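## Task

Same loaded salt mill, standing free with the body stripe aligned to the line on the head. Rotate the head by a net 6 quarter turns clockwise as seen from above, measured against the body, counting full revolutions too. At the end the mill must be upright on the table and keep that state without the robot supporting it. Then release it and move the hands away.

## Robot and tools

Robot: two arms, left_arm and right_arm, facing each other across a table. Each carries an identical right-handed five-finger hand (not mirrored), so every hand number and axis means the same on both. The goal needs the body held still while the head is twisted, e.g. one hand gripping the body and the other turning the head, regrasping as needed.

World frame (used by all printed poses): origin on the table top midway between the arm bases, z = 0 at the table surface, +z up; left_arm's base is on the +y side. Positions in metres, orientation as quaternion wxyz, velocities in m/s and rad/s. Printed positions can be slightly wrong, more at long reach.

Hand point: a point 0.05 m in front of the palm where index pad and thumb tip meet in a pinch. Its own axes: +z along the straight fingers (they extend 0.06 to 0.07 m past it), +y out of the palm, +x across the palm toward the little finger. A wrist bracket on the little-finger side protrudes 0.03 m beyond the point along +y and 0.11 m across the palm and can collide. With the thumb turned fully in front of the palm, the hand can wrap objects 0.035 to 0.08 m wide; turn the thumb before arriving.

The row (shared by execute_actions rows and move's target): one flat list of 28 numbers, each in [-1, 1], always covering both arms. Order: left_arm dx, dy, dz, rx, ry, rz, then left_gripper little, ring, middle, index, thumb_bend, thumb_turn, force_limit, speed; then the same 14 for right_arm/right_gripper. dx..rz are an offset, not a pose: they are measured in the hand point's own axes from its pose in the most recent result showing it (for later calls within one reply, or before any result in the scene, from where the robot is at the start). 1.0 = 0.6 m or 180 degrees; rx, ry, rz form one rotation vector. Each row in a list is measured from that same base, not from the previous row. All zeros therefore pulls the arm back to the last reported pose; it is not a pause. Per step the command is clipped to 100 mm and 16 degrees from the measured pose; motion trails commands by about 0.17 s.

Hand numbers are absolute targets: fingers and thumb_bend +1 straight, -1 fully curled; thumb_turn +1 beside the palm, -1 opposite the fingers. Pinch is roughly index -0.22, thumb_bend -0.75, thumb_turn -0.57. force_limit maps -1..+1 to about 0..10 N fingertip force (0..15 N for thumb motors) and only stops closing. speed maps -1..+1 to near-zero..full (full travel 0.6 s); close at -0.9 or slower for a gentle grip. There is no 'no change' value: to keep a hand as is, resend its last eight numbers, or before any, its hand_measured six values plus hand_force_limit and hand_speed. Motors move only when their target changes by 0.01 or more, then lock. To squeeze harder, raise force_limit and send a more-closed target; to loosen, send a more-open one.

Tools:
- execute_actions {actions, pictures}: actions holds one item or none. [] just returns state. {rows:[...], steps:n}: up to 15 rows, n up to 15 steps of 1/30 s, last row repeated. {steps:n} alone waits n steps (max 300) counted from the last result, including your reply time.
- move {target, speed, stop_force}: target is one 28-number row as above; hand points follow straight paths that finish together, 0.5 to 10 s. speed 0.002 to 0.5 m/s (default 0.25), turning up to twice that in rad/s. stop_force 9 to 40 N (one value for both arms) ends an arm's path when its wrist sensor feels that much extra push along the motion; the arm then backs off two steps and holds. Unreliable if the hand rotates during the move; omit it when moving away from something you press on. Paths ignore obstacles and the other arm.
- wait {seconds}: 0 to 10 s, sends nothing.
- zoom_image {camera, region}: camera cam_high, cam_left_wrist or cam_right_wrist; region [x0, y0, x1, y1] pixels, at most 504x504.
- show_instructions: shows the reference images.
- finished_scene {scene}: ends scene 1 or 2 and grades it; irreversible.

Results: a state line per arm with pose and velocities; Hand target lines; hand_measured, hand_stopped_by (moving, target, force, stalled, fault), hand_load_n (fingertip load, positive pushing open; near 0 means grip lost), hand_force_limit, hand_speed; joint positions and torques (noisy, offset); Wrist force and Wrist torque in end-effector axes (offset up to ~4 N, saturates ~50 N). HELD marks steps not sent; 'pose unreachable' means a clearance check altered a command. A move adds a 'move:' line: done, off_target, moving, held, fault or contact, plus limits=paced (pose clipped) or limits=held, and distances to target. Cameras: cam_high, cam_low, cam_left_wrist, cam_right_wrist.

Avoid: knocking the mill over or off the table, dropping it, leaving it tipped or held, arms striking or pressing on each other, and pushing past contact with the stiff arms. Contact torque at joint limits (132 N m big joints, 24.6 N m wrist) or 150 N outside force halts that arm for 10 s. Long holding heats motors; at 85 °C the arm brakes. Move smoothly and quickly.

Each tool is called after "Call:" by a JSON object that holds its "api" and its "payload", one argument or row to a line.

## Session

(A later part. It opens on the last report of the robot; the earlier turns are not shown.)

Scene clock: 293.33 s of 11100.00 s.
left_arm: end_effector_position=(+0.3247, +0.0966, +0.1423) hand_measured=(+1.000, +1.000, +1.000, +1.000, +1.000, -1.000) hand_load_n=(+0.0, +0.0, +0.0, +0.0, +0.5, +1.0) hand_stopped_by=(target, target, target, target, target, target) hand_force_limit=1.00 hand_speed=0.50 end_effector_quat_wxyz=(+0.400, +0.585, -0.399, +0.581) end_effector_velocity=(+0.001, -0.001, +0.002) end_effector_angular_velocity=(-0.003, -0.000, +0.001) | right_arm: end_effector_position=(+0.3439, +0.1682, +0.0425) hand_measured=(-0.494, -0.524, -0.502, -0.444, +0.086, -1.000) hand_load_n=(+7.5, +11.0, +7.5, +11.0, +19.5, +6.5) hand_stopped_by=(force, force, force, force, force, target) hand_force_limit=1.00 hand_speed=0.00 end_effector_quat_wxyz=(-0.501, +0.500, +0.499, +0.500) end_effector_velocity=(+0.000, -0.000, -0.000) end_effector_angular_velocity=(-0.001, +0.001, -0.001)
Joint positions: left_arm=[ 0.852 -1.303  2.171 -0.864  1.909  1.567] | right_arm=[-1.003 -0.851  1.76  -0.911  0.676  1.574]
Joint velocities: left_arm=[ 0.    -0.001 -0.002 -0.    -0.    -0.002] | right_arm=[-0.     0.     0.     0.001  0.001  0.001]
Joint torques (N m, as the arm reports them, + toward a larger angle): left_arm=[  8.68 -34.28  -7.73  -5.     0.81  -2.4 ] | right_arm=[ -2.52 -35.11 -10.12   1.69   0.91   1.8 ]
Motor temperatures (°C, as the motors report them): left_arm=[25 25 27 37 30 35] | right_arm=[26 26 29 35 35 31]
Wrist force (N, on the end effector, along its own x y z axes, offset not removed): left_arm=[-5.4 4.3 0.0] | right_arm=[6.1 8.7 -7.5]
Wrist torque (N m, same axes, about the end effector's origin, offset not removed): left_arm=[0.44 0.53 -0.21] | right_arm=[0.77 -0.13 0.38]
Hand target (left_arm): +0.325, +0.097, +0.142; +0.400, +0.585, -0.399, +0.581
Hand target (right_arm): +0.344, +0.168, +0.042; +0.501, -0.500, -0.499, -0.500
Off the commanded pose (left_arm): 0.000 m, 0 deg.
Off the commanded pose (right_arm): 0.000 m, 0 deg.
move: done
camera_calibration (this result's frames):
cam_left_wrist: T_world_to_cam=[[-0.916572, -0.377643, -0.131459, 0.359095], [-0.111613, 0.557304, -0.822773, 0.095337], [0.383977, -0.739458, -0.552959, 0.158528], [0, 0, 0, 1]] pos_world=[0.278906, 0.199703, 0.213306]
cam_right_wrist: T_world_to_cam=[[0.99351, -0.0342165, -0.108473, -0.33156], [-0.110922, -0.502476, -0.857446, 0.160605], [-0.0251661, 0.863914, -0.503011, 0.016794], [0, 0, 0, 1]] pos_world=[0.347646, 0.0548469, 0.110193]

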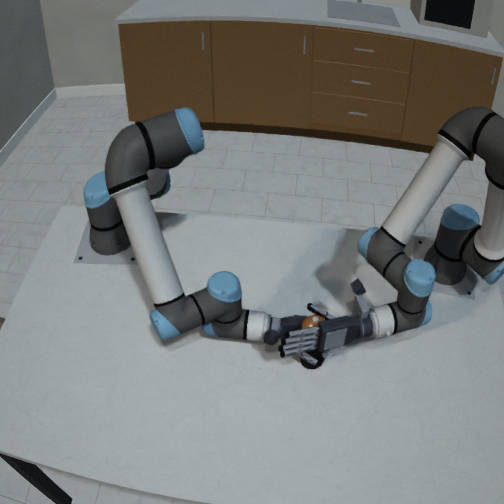

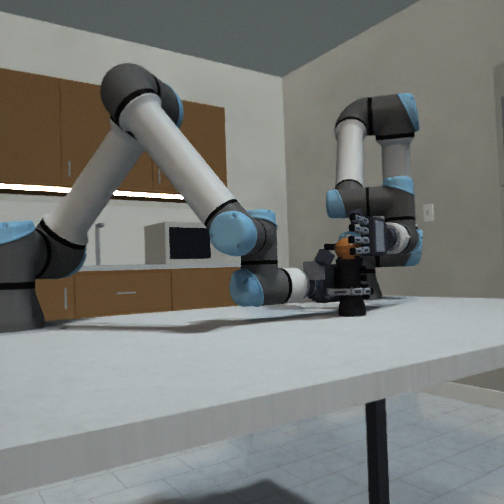

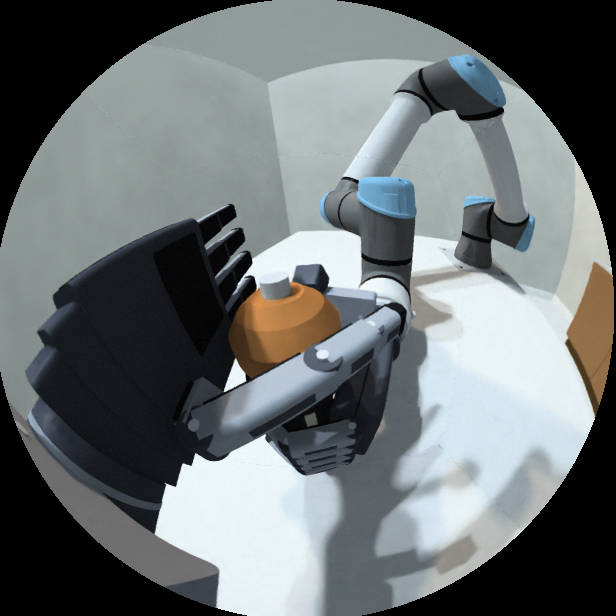

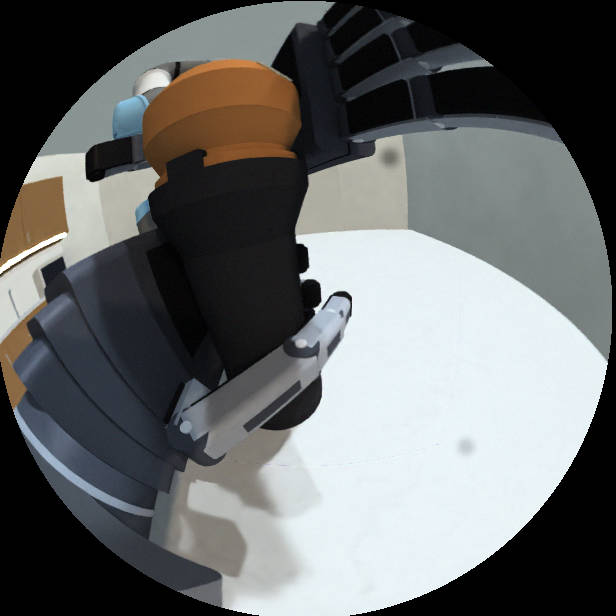

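8 strokes are done. Now the partial stroke.

Call:
{"api": "move", "payload": {
  "target": [0,-0.0355,0,0.2188,0,0,1,1,1,1,1,-1,1,0.5,0,0,0,0,0,0,-1,-1,-1,-1,-1,-1,1,0]
}}

Call:
{"api": "move", "payload": {
  "target": [0,0,0,0,0,0,1,1,-1,-1,-1,-1,1,1,0,0,0,0,0,0,-1,-1,-1,-1,-1,-1,1,0]
}}

Call:
{"api": "move", "payload": {
  "target": [0,0.0189,-0.0111,-0.133,0,0,1,1,-0.9,-0.9,-0.9,-1,1,1,0,0,0,0,0,0,-1,-1,-1,-1,-1,-1,1,0],
  "speed": 0.1
}}

Call:
{"api": "move", "payload": {
  "target": [0,0,0,0,0,0,1,1,1,1,1,-1,1,0.5,0,0,0,0,0,0,-1,-1,-1,-1,-1,-1,1,0]
}}

Call:
{"api": "move", "payload": {
  "target": [0.2,0,0,0,0,0,1,1,1,1,1,-1,1,0.5,0,0,0,0,0,0,-1,-1,-1,-1,-1,-1,1,0]
}}

Call:
{"api": "zoom_image", "payload": {
  "camera": "cam_high",
  "region": [250,270,380,380]
}}

Scene clock: 307.43 s of 11100.00 s.
left_arm: end_effector_position=(+0.3447, +0.1042, +0.1423) hand_measured=(+1.000, +1.000, +1.000, +1.000, +1.000, -1.000) hand_load_n=(+0.0, +0.0, +0.0, +0.0, +0.0, +0.0) hand_stopped_by=(target, target, target, target, target, target) hand_force_limit=1.00 hand_speed=0.50 end_effector_quat_wxyz=(+0.180, +0.685, -0.180, +0.682) end_effector_velocity=(+0.001, -0.001, +0.001) end_effector_angular_velocity=(-0.000, -0.001, +0.011) | right_arm: end_effector_position=(+0.3439, +0.1682, +0.0425) hand_measured=(-0.494, -0.524, -0.502, -0.444, +0.086, -1.000) hand_load_n=(+7.5, +11.5, +8.0, +11.0, +18.5, +5.5) hand_stopped_by=(force, force, force, force, force, target) hand_force_limit=1.00 hand_speed=0.00 end_effector_quat_wxyz=(-0.501, +0.500, +0.499, +0.500) end_effector_velocity=(-0.000, +0.000, +0.000) end_effector_angular_velocity=(+0.001, -0.001, -0.000)
Joint positions: left_arm=[ 0.395 -1.418  2.325 -0.9    0.767  1.564] | right_arm=[-1.003 -0.851  1.76  -0.911  0.676  1.574]
Joint velocities: left_arm=[-0.006  0.002 -0.003  0.    -0.017  0.001] | right_arm=[ 0.     0.     0.    -0.001  0.001 -0.   ]
Joint torques (N m, as the arm reports them, + toward a larger angle): left_arm=[-10.18  -8.1  -24.89   1.56  -1.3    2.95] | right_arm=[  9.79 -53.34 -10.25   1.03  -2.53  -1.23]
Motor temperatures (°C, as the motors report them): left_arm=[25 25 27 37 30 35] | right_arm=[26 26 29 35 35 31]
Wrist force (N, on the end effector, along its own x y z axes, offset not removed): left_arm=[-2.4 0.7 2.5] | right_arm=[2.6 5.1 -3.3]
Wrist torque (N m, same axes, about the end effector's origin, offset not removed): left_arm=[0.10 0.25 -0.18] | right_arm=[0.50 -0.09 -0.16]
Hand target (left_arm): +0.345, +0.104, +0.142; +0.180, +0.686, -0.180, +0.682
Hand target (right_arm): +0.344, +0.168, +0.043; +0.501, -0.500, -0.499, -0.500
Off the commanded pose (left_arm): 0.000 m, 0 deg.
Off the commanded pose (right_arm): 0.000 m, 0 deg.
After step 90, 9.23 s passed at rest.
move: done
camera_calibration (this result's frames):
cam_left_wrist: T_world_to_cam=[[-0.469576, -0.872683, -0.133876, 0.27817], [-0.439283, 0.362468, -0.821978, 0.226472], [0.765852, -0.327171, -0.553561, -0.0180407], [0, 0, 0, 1]] pos_world=[0.243923, 0.154763, 0.213409]
cam_right_wrist: T_world_to_cam=[[0.993508, -0.0342425, -0.108484, -0.331563], [-0.110945, -0.502482, -0.85744, 0.160594], [-0.0251506, 0.863909, -0.503019, 0.0167823], [0, 0, 0, 1]] pos_world=[0.34765, 0.0548436, 0.110172]

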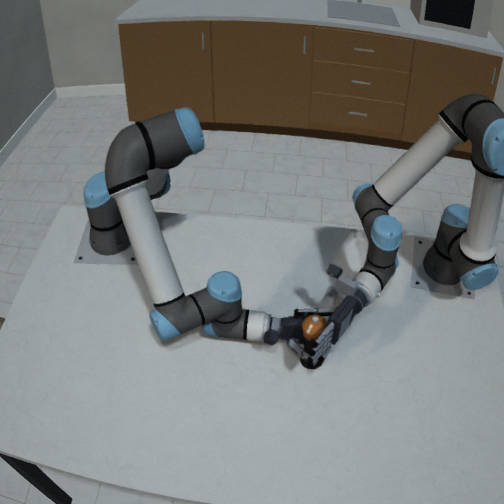

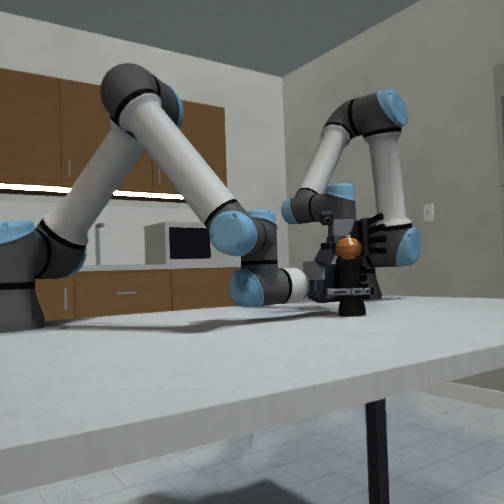

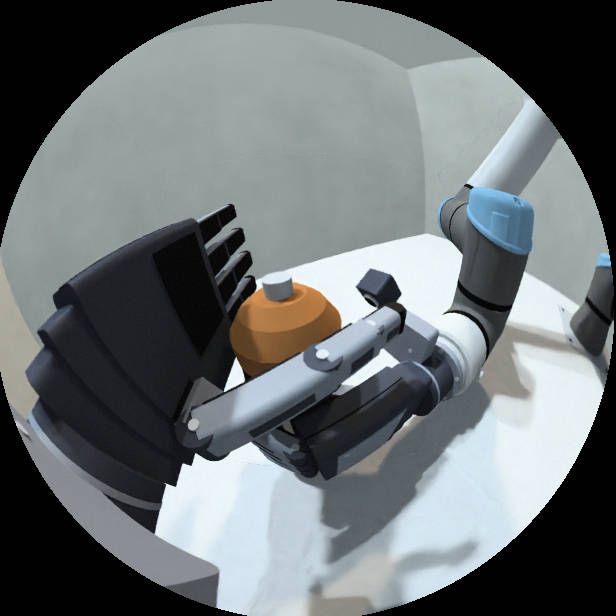

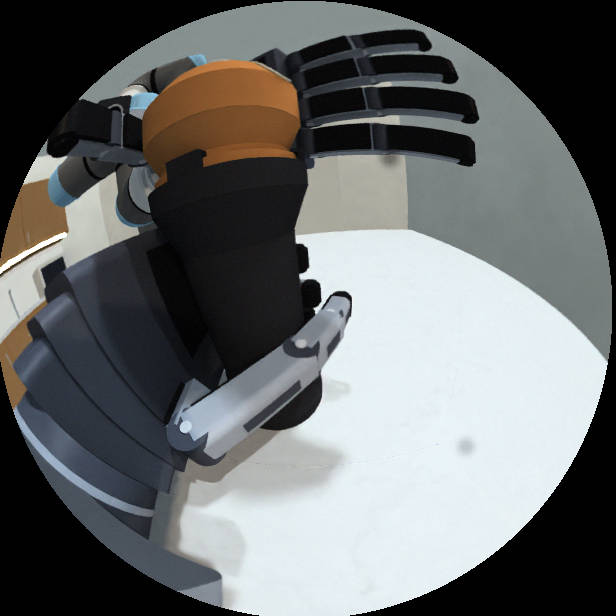

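Scene clock: 308.10 s of 11100.00 s.
left_arm: end_effector_position=(+0.3446, +0.1040, +0.1422) hand_measured=(+1.000, +1.000, -0.298, -0.256, +0.546, -1.000) hand_load_n=(+0.0, +0.0, +14.5, +12.0, +20.5, -2.0) hand_stopped_by=(target, target, force, force, force, target) hand_force_limit=1.00 hand_speed=1.00 end_effector_quat_wxyz=(+0.180, +0.685, -0.180, +0.682) end_effector_velocity=(+0.000, +0.000, +0.000) end_effector_angular_velocity=(-0.002, +0.000, +0.000) | right_arm: end_effector_position=(+0.3439, +0.1682, +0.0425) hand_measured=(-0.494, -0.524, -0.502, -0.444, +0.086, -1.000) hand_load_n=(+13.0, +15.5, +10.0, +11.0, +19.5, +5.5) hand_stopped_by=(force, force, force, force, force, target) hand_force_limit=1.00 hand_speed=0.00 end_effector_quat_wxyz=(-0.501, +0.500, +0.499, +0.500) end_effector_velocity=(-0.000, +0.000, +0.001) end_effector_angular_velocity=(+0.000, -0.000, +0.001)
Joint positions: left_arm=[ 0.395 -1.418  2.325 -0.9    0.767  1.564] | right_arm=[-1.003 -0.851  1.76  -0.911  0.676  1.574]
Joint velocities: left_arm=[ 0.001  0.    -0.001 -0.     0.001 -0.001] | right_arm=[ 0.    -0.001  0.     0.001 -0.001 -0.   ]
Joint torques (N m, as the arm reports them, + toward a larger angle): left_arm=[ 23.61 -18.35   0.59   0.73  -7.17  -0.53] | right_arm=[  9.37 -51.44 -10.17  -0.16  -6.44  -1.28]
Motor temperatures (°C, as the motors report them): left_arm=[25 25 27 37 30 35] | right_arm=[26 26 29 35 35 31]
Wrist force (N, on the end effector, along its own x y z axes, offset not removed): left_arm=[9.3 25.5 -9.0] | right_arm=[-7.7 29.3 17.1]
Wrist torque (N m, same axes, about the end effector's origin, offset not removed): left_arm=[0.86 0.00 0.30] | right_arm=[1.30 -1.22 2.24]
Hand target (left_arm): +0.345, +0.104, +0.142; +0.180, +0.685, -0.180, +0.682
Hand target (right_arm): +0.344, +0.168, +0.042; +0.501, -0.500, -0.499, -0.500
Off the commanded pose (left_arm): 0.000 m, 0 deg.
Off the commanded pose (right_arm): 0.000 m, 0 deg.
move: done
camera_calibration (this result's frames):
cam_left_wrist: T_world_to_cam=[[-0.46978, -0.87256, -0.133963, 0.278081], [-0.439168, 0.36264, -0.821963, 0.226408], [0.765793, -0.327309, -0.553562, -0.017983], [0, 0, 0, 1]] pos_world=[0.243839, 0.154652, 0.213397]
cam_right_wrist: T_world_to_cam=[[0.993503, -0.0342972, -0.108515, -0.331561], [-0.110999, -0.502497, -0.857424, 0.160609], [-0.0251212, 0.863898, -0.50304, 0.0167787], [0, 0, 0, 1]] pos_world=[0.347655, 0.0548387, 0.110171]

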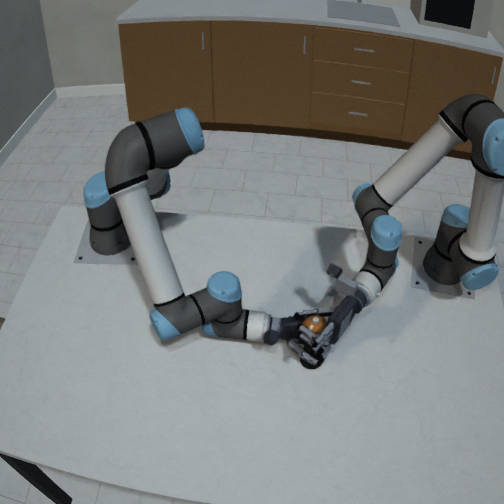

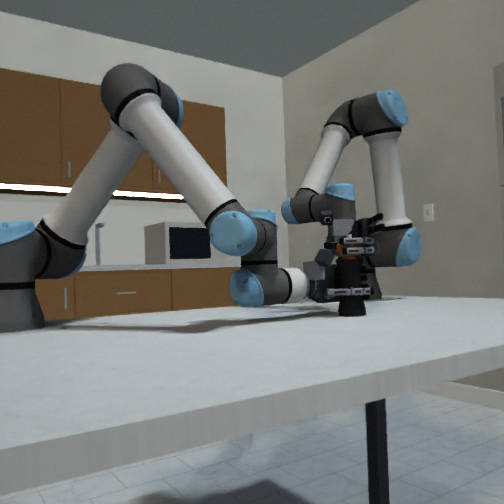

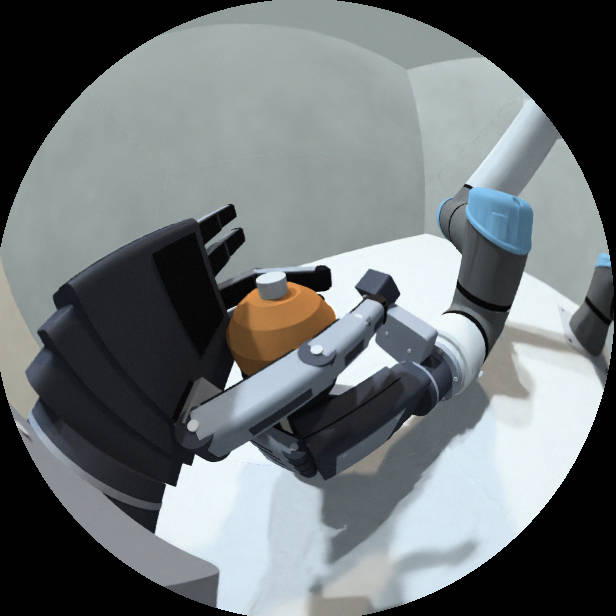

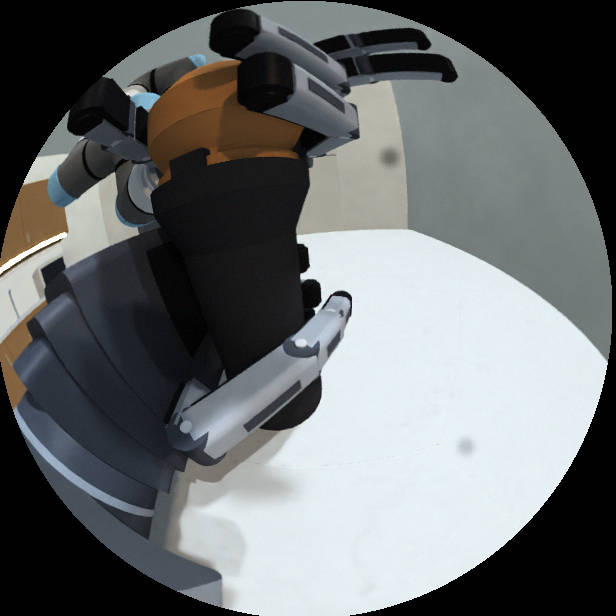

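Scene clock: 310.53 s of 11100.00 s.
left_arm: end_effector_position=(+0.3331, +0.0976, +0.1423) hand_measured=(+1.000, +1.000, -0.298, -0.258, +0.548, -1.000) hand_load_n=(+0.0, +0.0, +6.0, +1.0, +17.5, -6.0) hand_stopped_by=(target, target, force, force, force, target) hand_force_limit=1.00 hand_speed=1.00 end_effector_quat_wxyz=(+0.318, +0.633, -0.317, +0.630) end_effector_velocity=(-0.000, -0.000, +0.000) end_effector_angular_velocity=(-0.001, +0.000, -0.010) | right_arm: end_effector_position=(+0.3439, +0.1682, +0.0425) hand_measured=(-0.494, -0.524, -0.502, -0.444, +0.086, -1.000) hand_load_n=(+14.0, +16.0, +9.5, +9.5, +20.0, +6.0) hand_stopped_by=(force, force, force, force, force, target) hand_force_limit=1.00 hand_speed=0.00 end_effector_quat_wxyz=(-0.501, +0.500, +0.499, +0.500) end_effector_velocity=(-0.000, +0.000, +0.000) end_effector_angular_velocity=(+0.001, +0.000, +0.001)
Joint positions: left_arm=[ 0.685 -1.384  2.281 -0.893  1.474  1.567] | right_arm=[-1.003 -0.851  1.76  -0.911  0.676  1.574]
Joint velocities: left_arm=[ 0.007  0.002 -0.003  0.     0.017 -0.   ] | right_arm=[ 0.001 -0.     0.    -0.001 -0.     0.001]
Joint torques (N m, as the arm reports them, + toward a larger angle): left_arm=[ 28.32  -0.76 -23.71   3.55  -7.32   3.88] | right_arm=[ 15.08 -51.42 -10.66  -2.23  -6.28  -2.35]
Motor temperatures (°C, as the motors report them): left_arm=[25 25 27 37 30 35] | right_arm=[26 26 29 35 35 31]
Wrist force (N, on the end effector, along its own x y z axes, offset not removed): left_arm=[16.8 40.8 -16.5] | right_arm=[-0.8 38.4 -0.2]
Wrist torque (N m, same axes, about the end effector's origin, offset not removed): left_arm=[2.15 -0.40 0.30] | right_arm=[0.91 -1.35 4.45]
Hand target (left_arm): +0.333, +0.098, +0.142; +0.319, +0.633, -0.317, +0.630
Hand target (right_arm): +0.344, +0.168, +0.042; +0.501, -0.500, -0.499, -0.500
Off the commanded pose (left_arm): 0.000 m, 0 deg.
Off the commanded pose (right_arm): 0.000 m, 0 deg.
move: done
camera_calibration (this result's frames):
cam_left_wrist: T_world_to_cam=[[-0.783071, -0.607691, -0.132328, 0.345272], [-0.255519, 0.508338, -0.822376, 0.148367], [0.567018, -0.610167, -0.553342, 0.0825071], [0, 0, 0, 1]] pos_world=[0.2615, 0.184741, 0.213358]
cam_right_wrist: T_world_to_cam=[[0.993501, -0.0343685, -0.108508, -0.331581], [-0.111029, -0.502482, -0.857429, 0.160616], [-0.025055, 0.863904, -0.503032, 0.0167685], [0, 0, 0, 1]] pos_world=[0.34768, 0.0548242, 0.110172]

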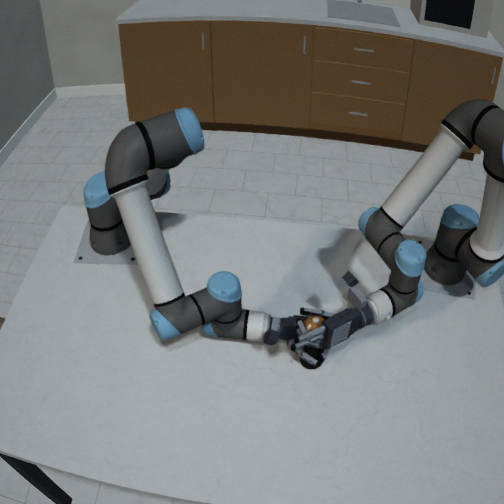

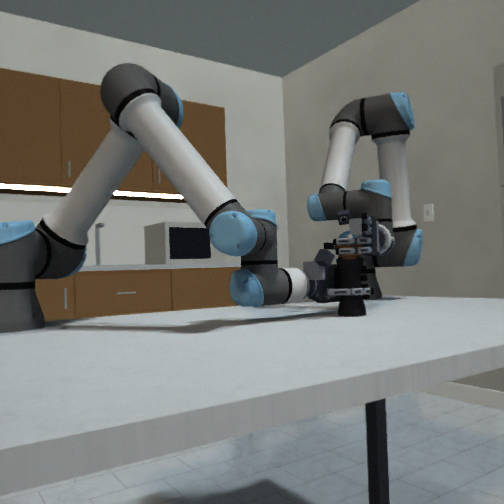

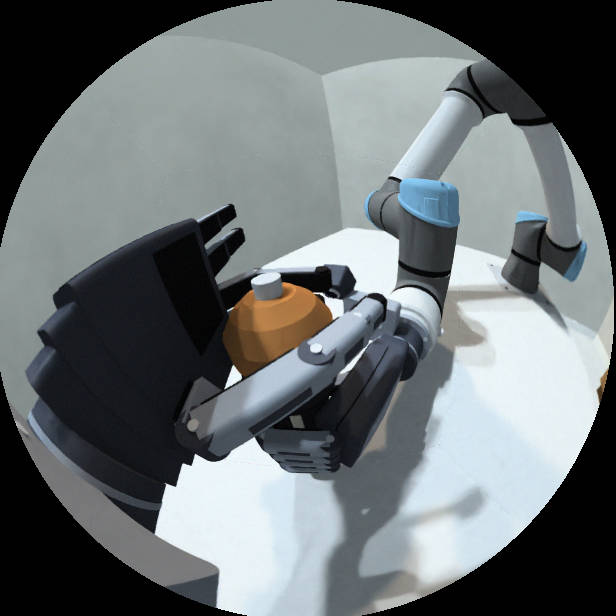

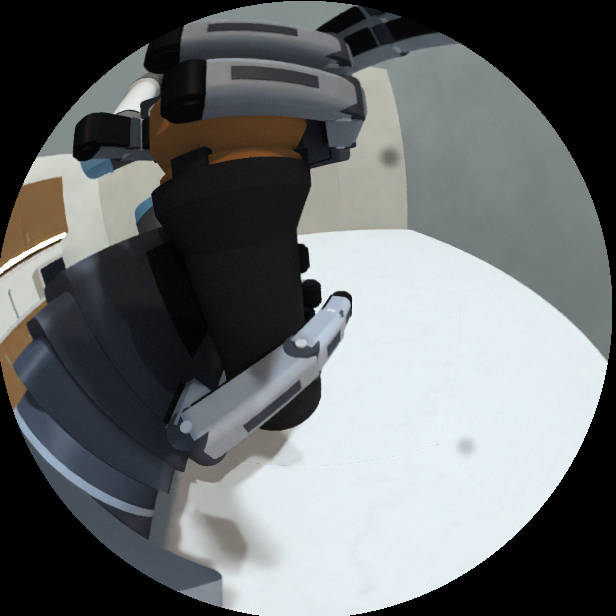

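Scene clock: 311.33 s of 11100.00 s.
left_arm: end_effector_position=(+0.3332, +0.0976, +0.1421) hand_measured=(+1.000, +1.000, +1.000, +1.000, +1.000, -1.000) hand_load_n=(+0.0, +0.0, +0.0, +0.0, +0.5, +1.0) hand_stopped_by=(target, target, target, target, target, target) hand_force_limit=1.00 hand_speed=0.50 end_effector_quat_wxyz=(+0.318, +0.634, -0.317, +0.630) end_effector_velocity=(-0.001, +0.000, -0.001) end_effector_angular_velocity=(+0.002, +0.002, -0.001) | right_arm: end_effector_position=(+0.3439, +0.1682, +0.0425) hand_measured=(-0.494, -0.524, -0.502, -0.444, +0.086, -1.000) hand_load_n=(+7.5, +11.0, +7.5, +10.5, +19.0, +6.0) hand_stopped_by=(force, force, force, force, force, target) hand_force_limit=1.00 hand_speed=0.00 end_effector_quat_wxyz=(-0.501, +0.500, +0.499, +0.500) end_effector_velocity=(-0.000, -0.000, +0.000) end_effector_angular_velocity=(-0.001, +0.001, -0.001)
Joint positions: left_arm=[ 0.685 -1.383  2.281 -0.893  1.474  1.567] | right_arm=[-1.003 -0.851  1.76  -0.911  0.676  1.574]
Joint velocities: left_arm=[-0.001  0.001  0.001  0.001  0.    -0.001] | right_arm=[ 0.    -0.001  0.001  0.001  0.001  0.   ]
Joint torques (N m, as the arm reports them, + toward a larger angle): left_arm=[ -8.64 -24.96  -6.75  -5.12   0.76   1.17] | right_arm=[  7.71 -51.32  -9.45   1.57   1.03   0.63]
Motor temperatures (°C, as the motors report them): left_arm=[25 25 27 37 30 35] | right_arm=[26 26 29 35 35 31]
Wrist force (N, on the end effector, along its own x y z axes, offset not removed): left_arm=[-3.2 3.1 -0.8] | right_arm=[5.3 7.7 -4.8]
Wrist torque (N m, same axes, about the end effector's origin, offset not removed): left_arm=[0.45 0.23 -0.12] | right_arm=[0.59 -0.14 0.36]
Hand target (left_arm): +0.333, +0.098, +0.142; +0.318, +0.633, -0.317, +0.630
Hand target (right_arm): +0.344, +0.168, +0.042; +0.501, -0.500, -0.499, -0.500
Off the commanded pose (left_arm): 0.000 m, 0 deg.
Off the commanded pose (right_arm): 0.000 m, 0 deg.
move: done
camera_calibration (this result's frames):
cam_left_wrist: T_world_to_cam=[[-0.782953, -0.607828, -0.132396, 0.345359], [-0.255672, 0.50844, -0.822266, 0.148285], [0.567112, -0.609946, -0.553489, 0.0824127], [0, 0, 0, 1]] pos_world=[0.261575, 0.184792, 0.213268]
cam_right_wrist: T_world_to_cam=[[0.99351, -0.0342396, -0.108471, -0.331555], [-0.110932, -0.502498, -0.857432, 0.160592], [-0.0251482, 0.8639, -0.503035, 0.0167814], [0, 0, 0, 1]] pos_world=[0.34764, 0.0548476, 0.110175]

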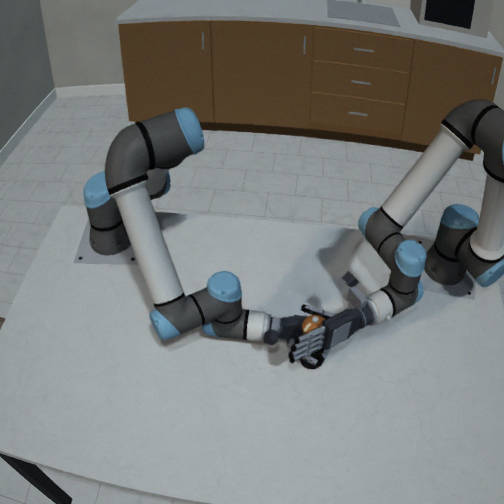

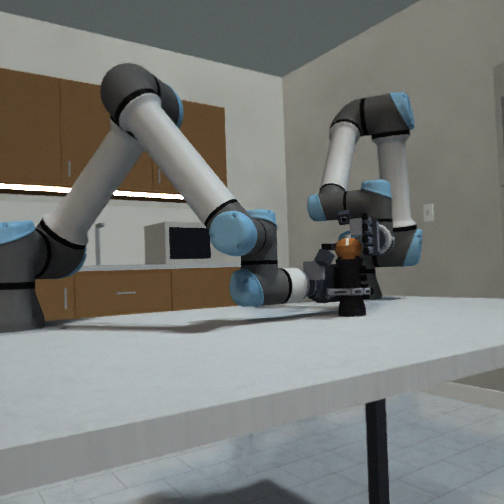

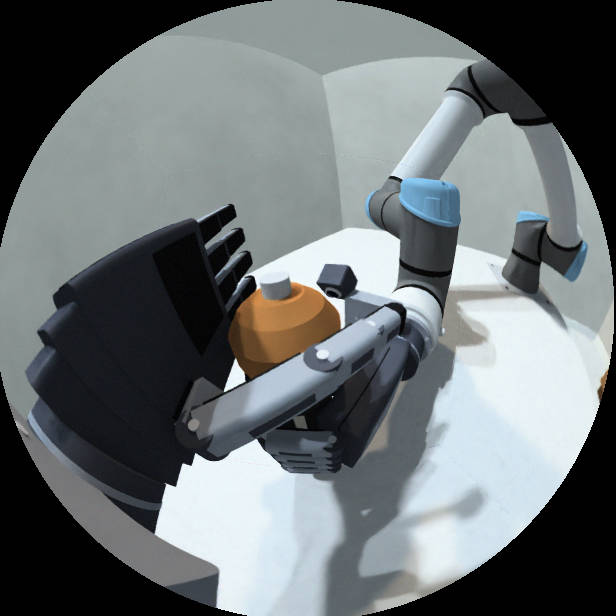

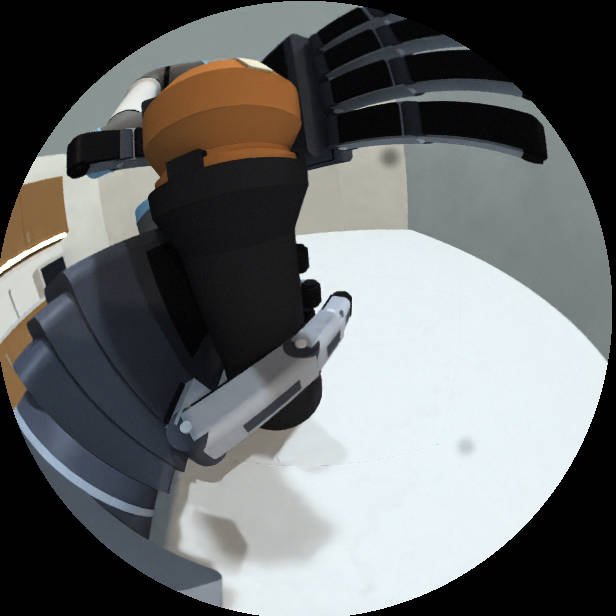

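Scene clock: 312.37 s of 11100.00 s.
left_arm: end_effector_position=(+0.3338, +0.0973, +0.2619) hand_measured=(+1.000, +1.000, +1.000, +1.000, +1.000, -1.000) hand_load_n=(+0.0, +0.0, +0.0, +0.0, +0.0, +0.0) hand_stopped_by=(target, target, target, target, target, target) hand_force_limit=1.00 hand_speed=0.50 end_effector_quat_wxyz=(+0.318, +0.634, -0.317, +0.630) end_effector_velocity=(-0.001, -0.000, +0.000) end_effector_angular_velocity=(+0.005, +0.001, -0.002) | right_arm: end_effector_position=(+0.3439, +0.1682, +0.0425) hand_measured=(-0.494, -0.524, -0.502, -0.444, +0.086, -1.000) hand_load_n=(+7.5, +11.0, +7.5, +10.5, +19.0, +5.5) hand_stopped_by=(force, force, force, force, force, target) hand_force_limit=1.00 hand_speed=0.00 end_effector_quat_wxyz=(-0.501, +0.500, +0.499, +0.500) end_effector_velocity=(+0.000, -0.000, +0.000) end_effector_angular_velocity=(+0.000, -0.000, -0.001)
Joint positions: left_arm=[ 0.686 -1.609  2.127 -0.514  1.474  1.567] | right_arm=[-1.003 -0.851  1.76  -0.911  0.676  1.574]
Joint velocities: left_arm=[-0.001 -0.    -0.004  0.009  0.     0.001] | right_arm=[-0.001 -0.001  0.    -0.    -0.    -0.   ]
Joint torques (N m, as the arm reports them, + toward a larger angle): left_arm=[-10.25 -24.94 -29.67   1.43  -1.14   2.86] | right_arm=[  7.71 -52.28 -10.47   0.64  -0.46   0.89]
Motor temperatures (°C, as the motors report them): left_arm=[25 25 27 37 30 35] | right_arm=[26 26 29 35 35 31]
Wrist force (N, on the end effector, along its own x y z axes, offset not removed): left_arm=[-1.8 0.5 1.2] | right_arm=[4.0 3.5 -3.8]
Wrist torque (N m, same axes, about the end effector's origin, offset not removed): left_arm=[0.25 0.31 -0.20] | right_arm=[0.30 -0.31 -0.16]
Hand target (left_arm): +0.334, +0.097, +0.262; +0.318, +0.634, -0.317, +0.630
Hand target (right_arm): +0.344, +0.168, +0.042; +0.501, -0.500, -0.499, -0.500
Off the commanded pose (left_arm): 0.000 m, 0 deg.
Off the commanded pose (right_arm): 0.000 m, 0 deg.
move: done
camera_calibration (this result's frames):
cam_left_wrist: T_world_to_cam=[[-0.782855, -0.607986, -0.132254, 0.36146], [-0.255781, 0.508234, -0.822359, 0.247142], [0.567199, -0.60996, -0.553385, 0.148126], [0, 0, 0, 1]] pos_world=[0.262168, 0.184507, 0.333015]
cam_right_wrist: T_world_to_cam=[[0.993508, -0.0342663, -0.108479, -0.331556], [-0.110952, -0.502501, -0.857428, 0.160597], [-0.0251297, 0.863898, -0.50304, 0.0167767], [0, 0, 0, 1]] pos_world=[0.347643, 0.0548455, 0.110173]

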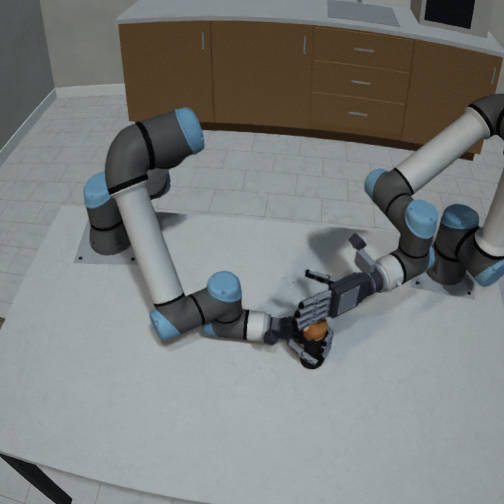

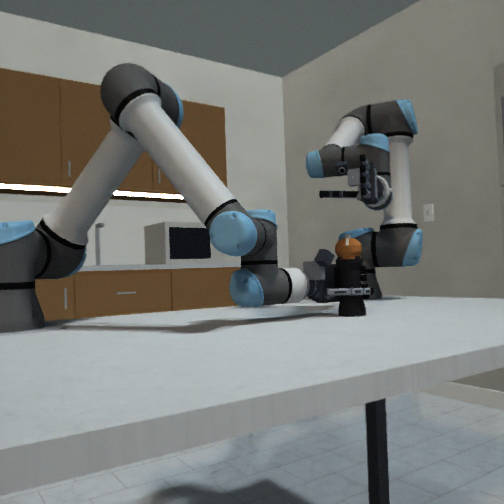

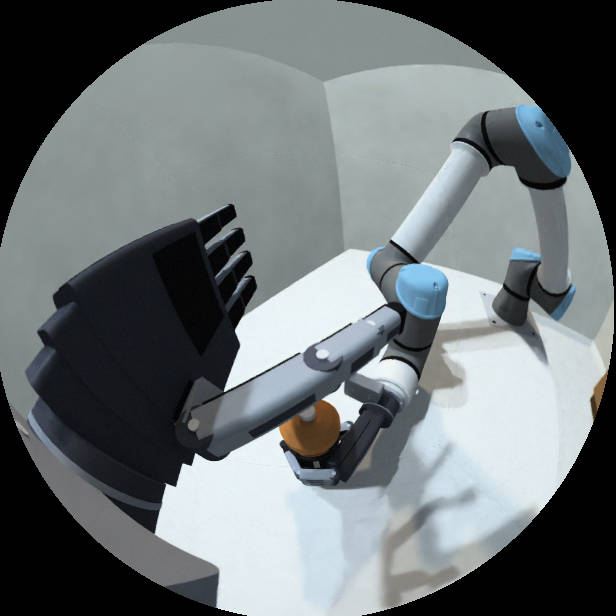

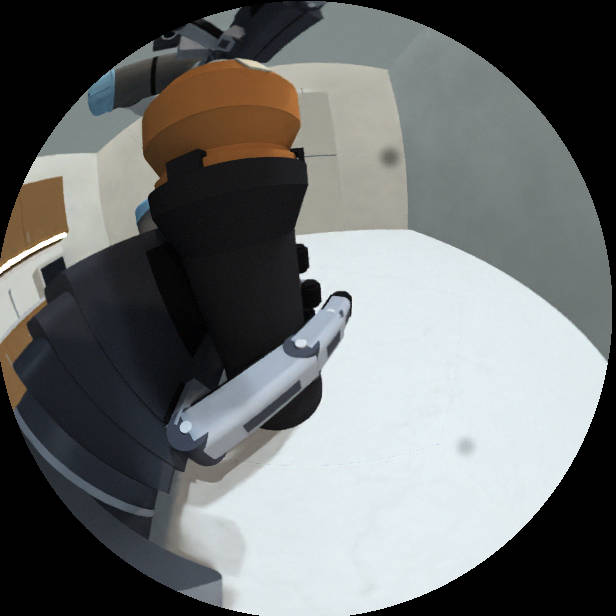

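Region (250, 270, 380, 380) of cam_high's 504x504 image, scaled by 3.877, with more detail than that image has; it fills the top 426 rows of this view, and the rest is white.

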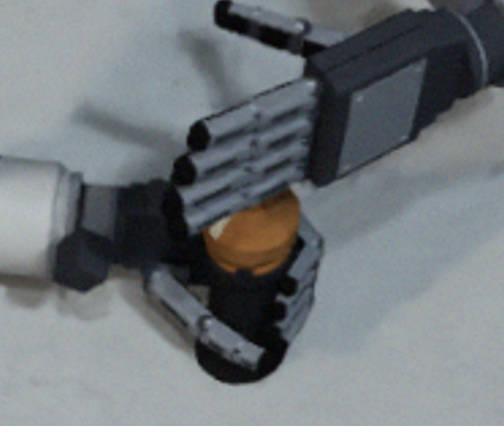

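Call:
{"api": "move", "payload": {
  "target": [0,0,-0.25,0,0,0,1,1,1,1,1,-1,1,0.5,0,0,0,0,0,0,1,1,1,1,1,-1,1,0.5]
}}

Call:
{"api": "move", "payload": {
  "target": [0,0,0,0,0,0,1,1,1,1,1,-1,1,0.5,0,-0.01,-0.25,0,0,0,1,1,1,1,1,-1,1,0.5],
  "speed": 0.15
}}

Scene clock: 321.63 s of 11100.00 s.
left_arm: end_effector_position=(+0.2443, +0.2175, +0.2624) hand_measured=(+1.000, +1.000, +1.000, +1.000, +1.000, -1.000) hand_load_n=(+0.0, +0.0, +0.0, +0.0, +0.0, +0.0) hand_stopped_by=(target, target, target, target, target, target) hand_force_limit=1.00 hand_speed=0.50 end_effector_quat_wxyz=(+0.318, +0.634, -0.317, +0.630) end_effector_velocity=(-0.001, +0.001, +0.000) end_effector_angular_velocity=(+0.002, -0.001, +0.002) | right_arm: end_effector_position=(+0.3439, +0.1682, +0.0425) hand_measured=(+1.000, +1.000, +1.000, +1.000, +1.000, -1.000) hand_load_n=(+0.0, +0.0, +0.0, +0.0, +0.0, +0.0) hand_stopped_by=(target, target, target, target, target, target) hand_force_limit=1.00 hand_speed=0.50 end_effector_quat_wxyz=(-0.501, +0.500, +0.499, +0.500) end_effector_velocity=(+0.001, -0.001, -0.000) end_effector_angular_velocity=(-0.000, +0.001, -0.004)
Joint positions: left_arm=[ 0.601 -2.062  2.437 -0.371  1.389  1.566] | right_arm=[-1.003 -0.851  1.76  -0.911  0.676  1.574]
Joint velocities: left_arm=[-0.005 -0.007  0.001  0.006 -0.007  0.001] | right_arm=[-0.001  0.     0.001 -0.001  0.003  0.001]
Joint torques (N m, as the arm reports them, + toward a larger angle): left_arm=[ -9.76  -8.7  -12.12   1.06  -1.39   2.39] | right_arm=[ -1.27 -51.77 -10.54  -0.49   2.52   1.24]
Motor temperatures (°C, as the motors report them): left_arm=[25 25 27 37 30 35] | right_arm=[26 26 29 35 35 31]
Wrist force (N, on the end effector, along its own x y z axes, offset not removed): left_arm=[0.8 2.0 4.1] | right_arm=[-1.3 1.2 -1.4]
Wrist torque (N m, same axes, about the end effector's origin, offset not removed): left_arm=[0.18 -0.11 0.02] | right_arm=[0.19 0.18 -0.14]
Hand target (left_arm): +0.244, +0.218, +0.262; +0.318, +0.634, -0.317, +0.630
Hand target (right_arm): +0.344, +0.168, +0.042; +0.501, -0.500, -0.499, -0.500
Off the commanded pose (left_arm): 0.000 m, 0 deg.
Off the commanded pose (right_arm): 0.000 m, 0 deg.
After step 90, 5.03 s passed at rest.
move: done
camera_calibration (this result's frames):
cam_left_wrist: T_world_to_cam=[[-0.782947, -0.607894, -0.132131, 0.364541], [-0.255796, 0.508206, -0.822372, 0.163617], [0.567065, -0.610075, -0.553395, 0.272509], [0, 0, 0, 1]] pos_world=[0.172738, 0.304702, 0.333527]
cam_right_wrist: T_world_to_cam=[[0.99351, -0.0342391, -0.108471, -0.331544], [-0.110932, -0.502498, -0.857432, 0.160595], [-0.0251488, 0.8639, -0.503035, 0.0167741], [0, 0, 0, 1]] pos_world=[0.347629, 0.0548558, 0.110174]

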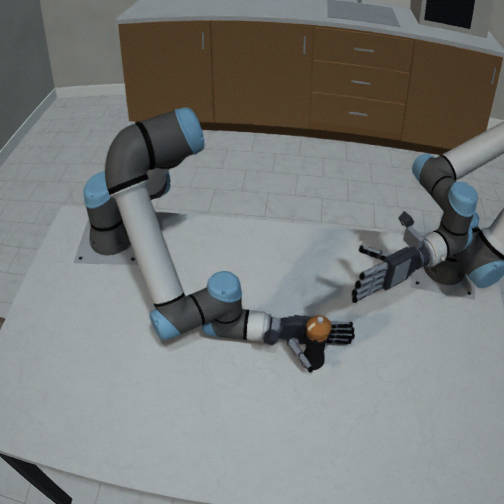

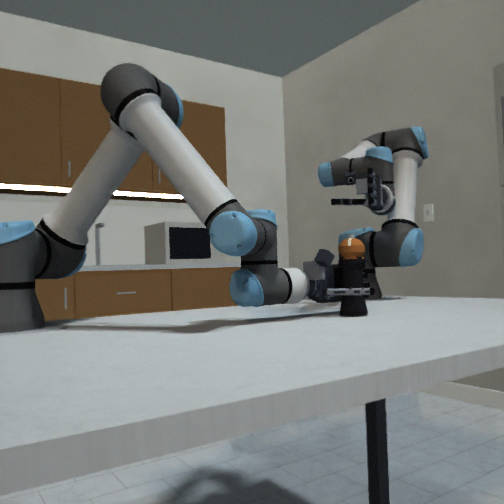

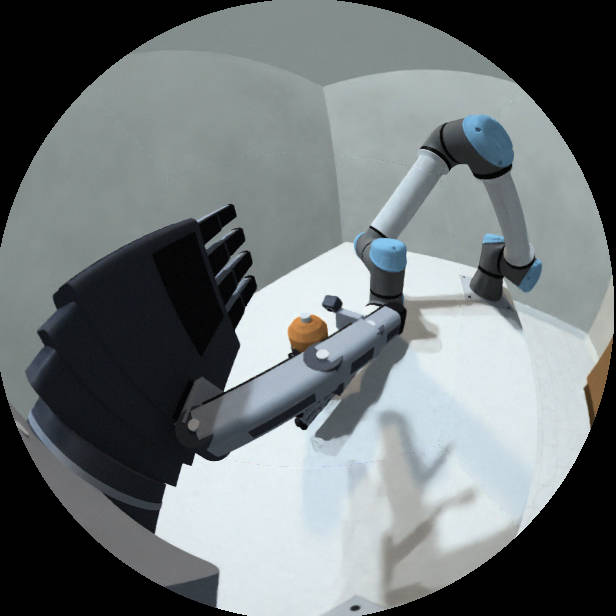

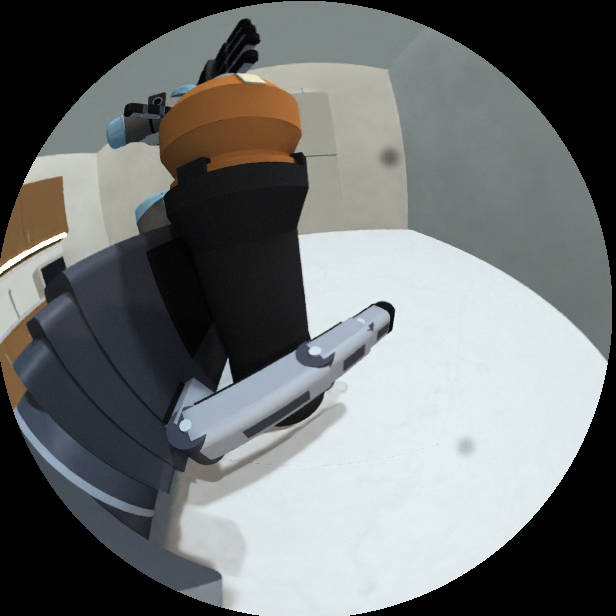

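Scene clock: 323.13 s of 11100.00 s.
left_arm: end_effector_position=(+0.2443, +0.2175, +0.2624) hand_measured=(+1.000, +1.000, +1.000, +1.000, +1.000, -1.000) hand_load_n=(+0.0, +0.0, +0.0, +0.0, +0.0, +0.0) hand_stopped_by=(target, target, target, target, target, target) hand_force_limit=1.00 hand_speed=0.50 end_effector_quat_wxyz=(+0.318, +0.634, -0.317, +0.630) end_effector_velocity=(+0.000, -0.000, +0.001) end_effector_angular_velocity=(-0.002, -0.000, +0.000) | right_arm: end_effector_position=(+0.3381, +0.0182, +0.0423) hand_measured=(+1.000, +1.000, +1.000, +1.000, +1.000, -1.000) hand_load_n=(+0.0, +0.0, +0.0, +0.0, +0.0, +0.0) hand_stopped_by=(target, target, target, target, target, target) hand_force_limit=1.00 hand_speed=0.50 end_effector_quat_wxyz=(-0.501, +0.500, +0.499, +0.500) end_effector_velocity=(-0.000, -0.001, +0.000) end_effector_angular_velocity=(+0.001, -0.001, +0.001)
Joint positions: left_arm=[ 0.601 -2.062  2.437 -0.371  1.389  1.566] | right_arm=[-1.276 -1.012  2.116 -1.107  0.403  1.575]
Joint velocities: left_arm=[-0.    -0.    -0.    -0.001 -0.    -0.   ] | right_arm=[-0.004 -0.001  0.004 -0.006 -0.005  0.002]
Joint torques (N m, as the arm reports them, + toward a larger angle): left_arm=[  8.5   12.48 -32.3   -4.26   1.44  -2.99] | right_arm=[ -7.48 -46.93   0.79  -1.85  -1.97   1.65]
Motor temperatures (°C, as the motors report them): left_arm=[25 25 27 37 30 35] | right_arm=[26 26 29 35 35 31]
Wrist force (N, on the end effector, along its own x y z axes, offset not removed): left_arm=[-1.0 1.0 4.4] | right_arm=[-1.3 2.8 -1.5]
Wrist torque (N m, same axes, about the end effector's origin, offset not removed): left_arm=[0.02 0.06 -0.18] | right_arm=[0.41 0.23 -0.09]
Hand target (left_arm): +0.244, +0.218, +0.262; +0.318, +0.634, -0.317, +0.630
Hand target (right_arm): +0.338, +0.018, +0.042; +0.501, -0.500, -0.499, -0.500
Off the commanded pose (left_arm): 0.000 m, 0 deg.
Off the commanded pose (right_arm): 0.000 m, 0 deg.
move: done
camera_calibration (this result's frames):
cam_left_wrist: T_world_to_cam=[[-0.782943, -0.607891, -0.132171, 0.36455], [-0.255769, 0.508225, -0.822368, 0.163604], [0.567083, -0.610062, -0.553391, 0.272499], [0, 0, 0, 1]] pos_world=[0.172737, 0.304701, 0.333524]
cam_right_wrist: T_world_to_cam=[[0.993518, -0.0342792, -0.108386, -0.33101], [-0.110874, -0.502662, -0.857343, 0.0844071], [-0.0250925, 0.863803, -0.503205, 0.146043], [0, 0, 0, 1]] pos_world=[0.341887, -0.095071, 0.109979]

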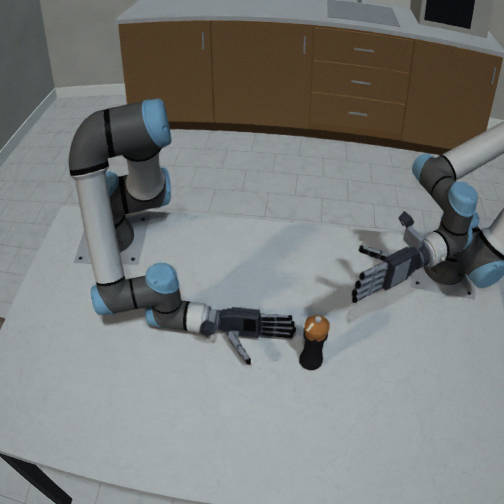

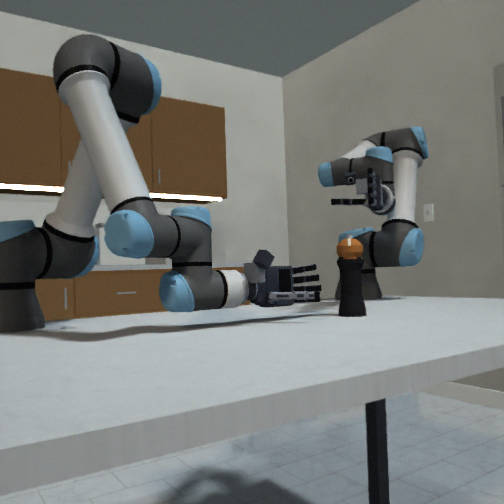

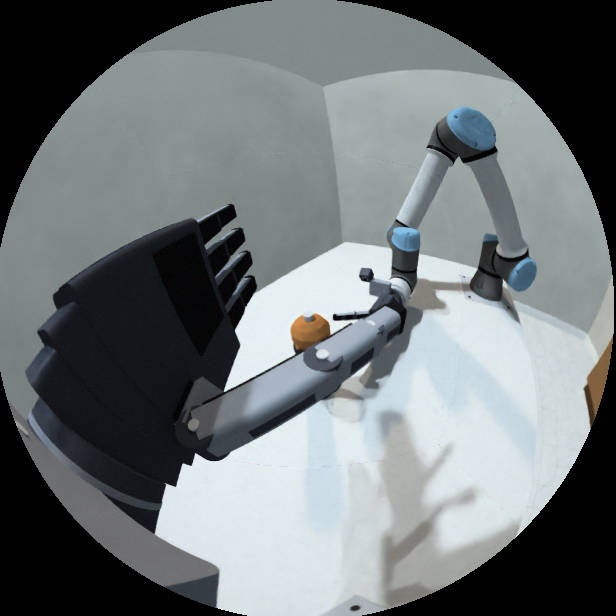

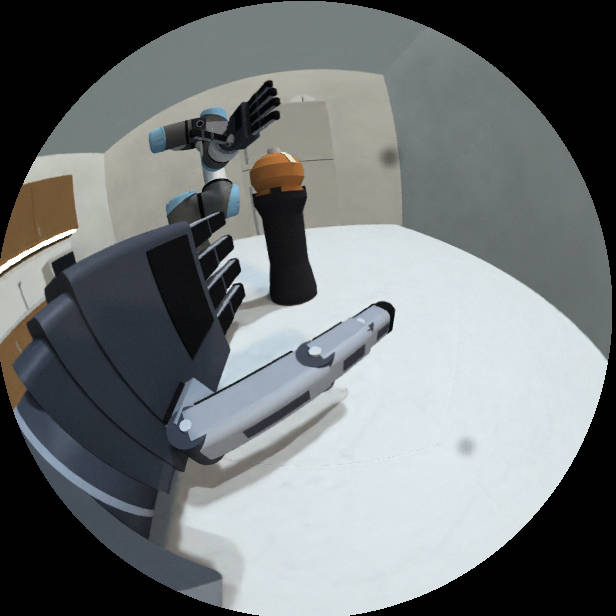

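Call:
{"api": "finished_scene", "payload": {
  "scene": 2
}}

The scene is finished: the task was done.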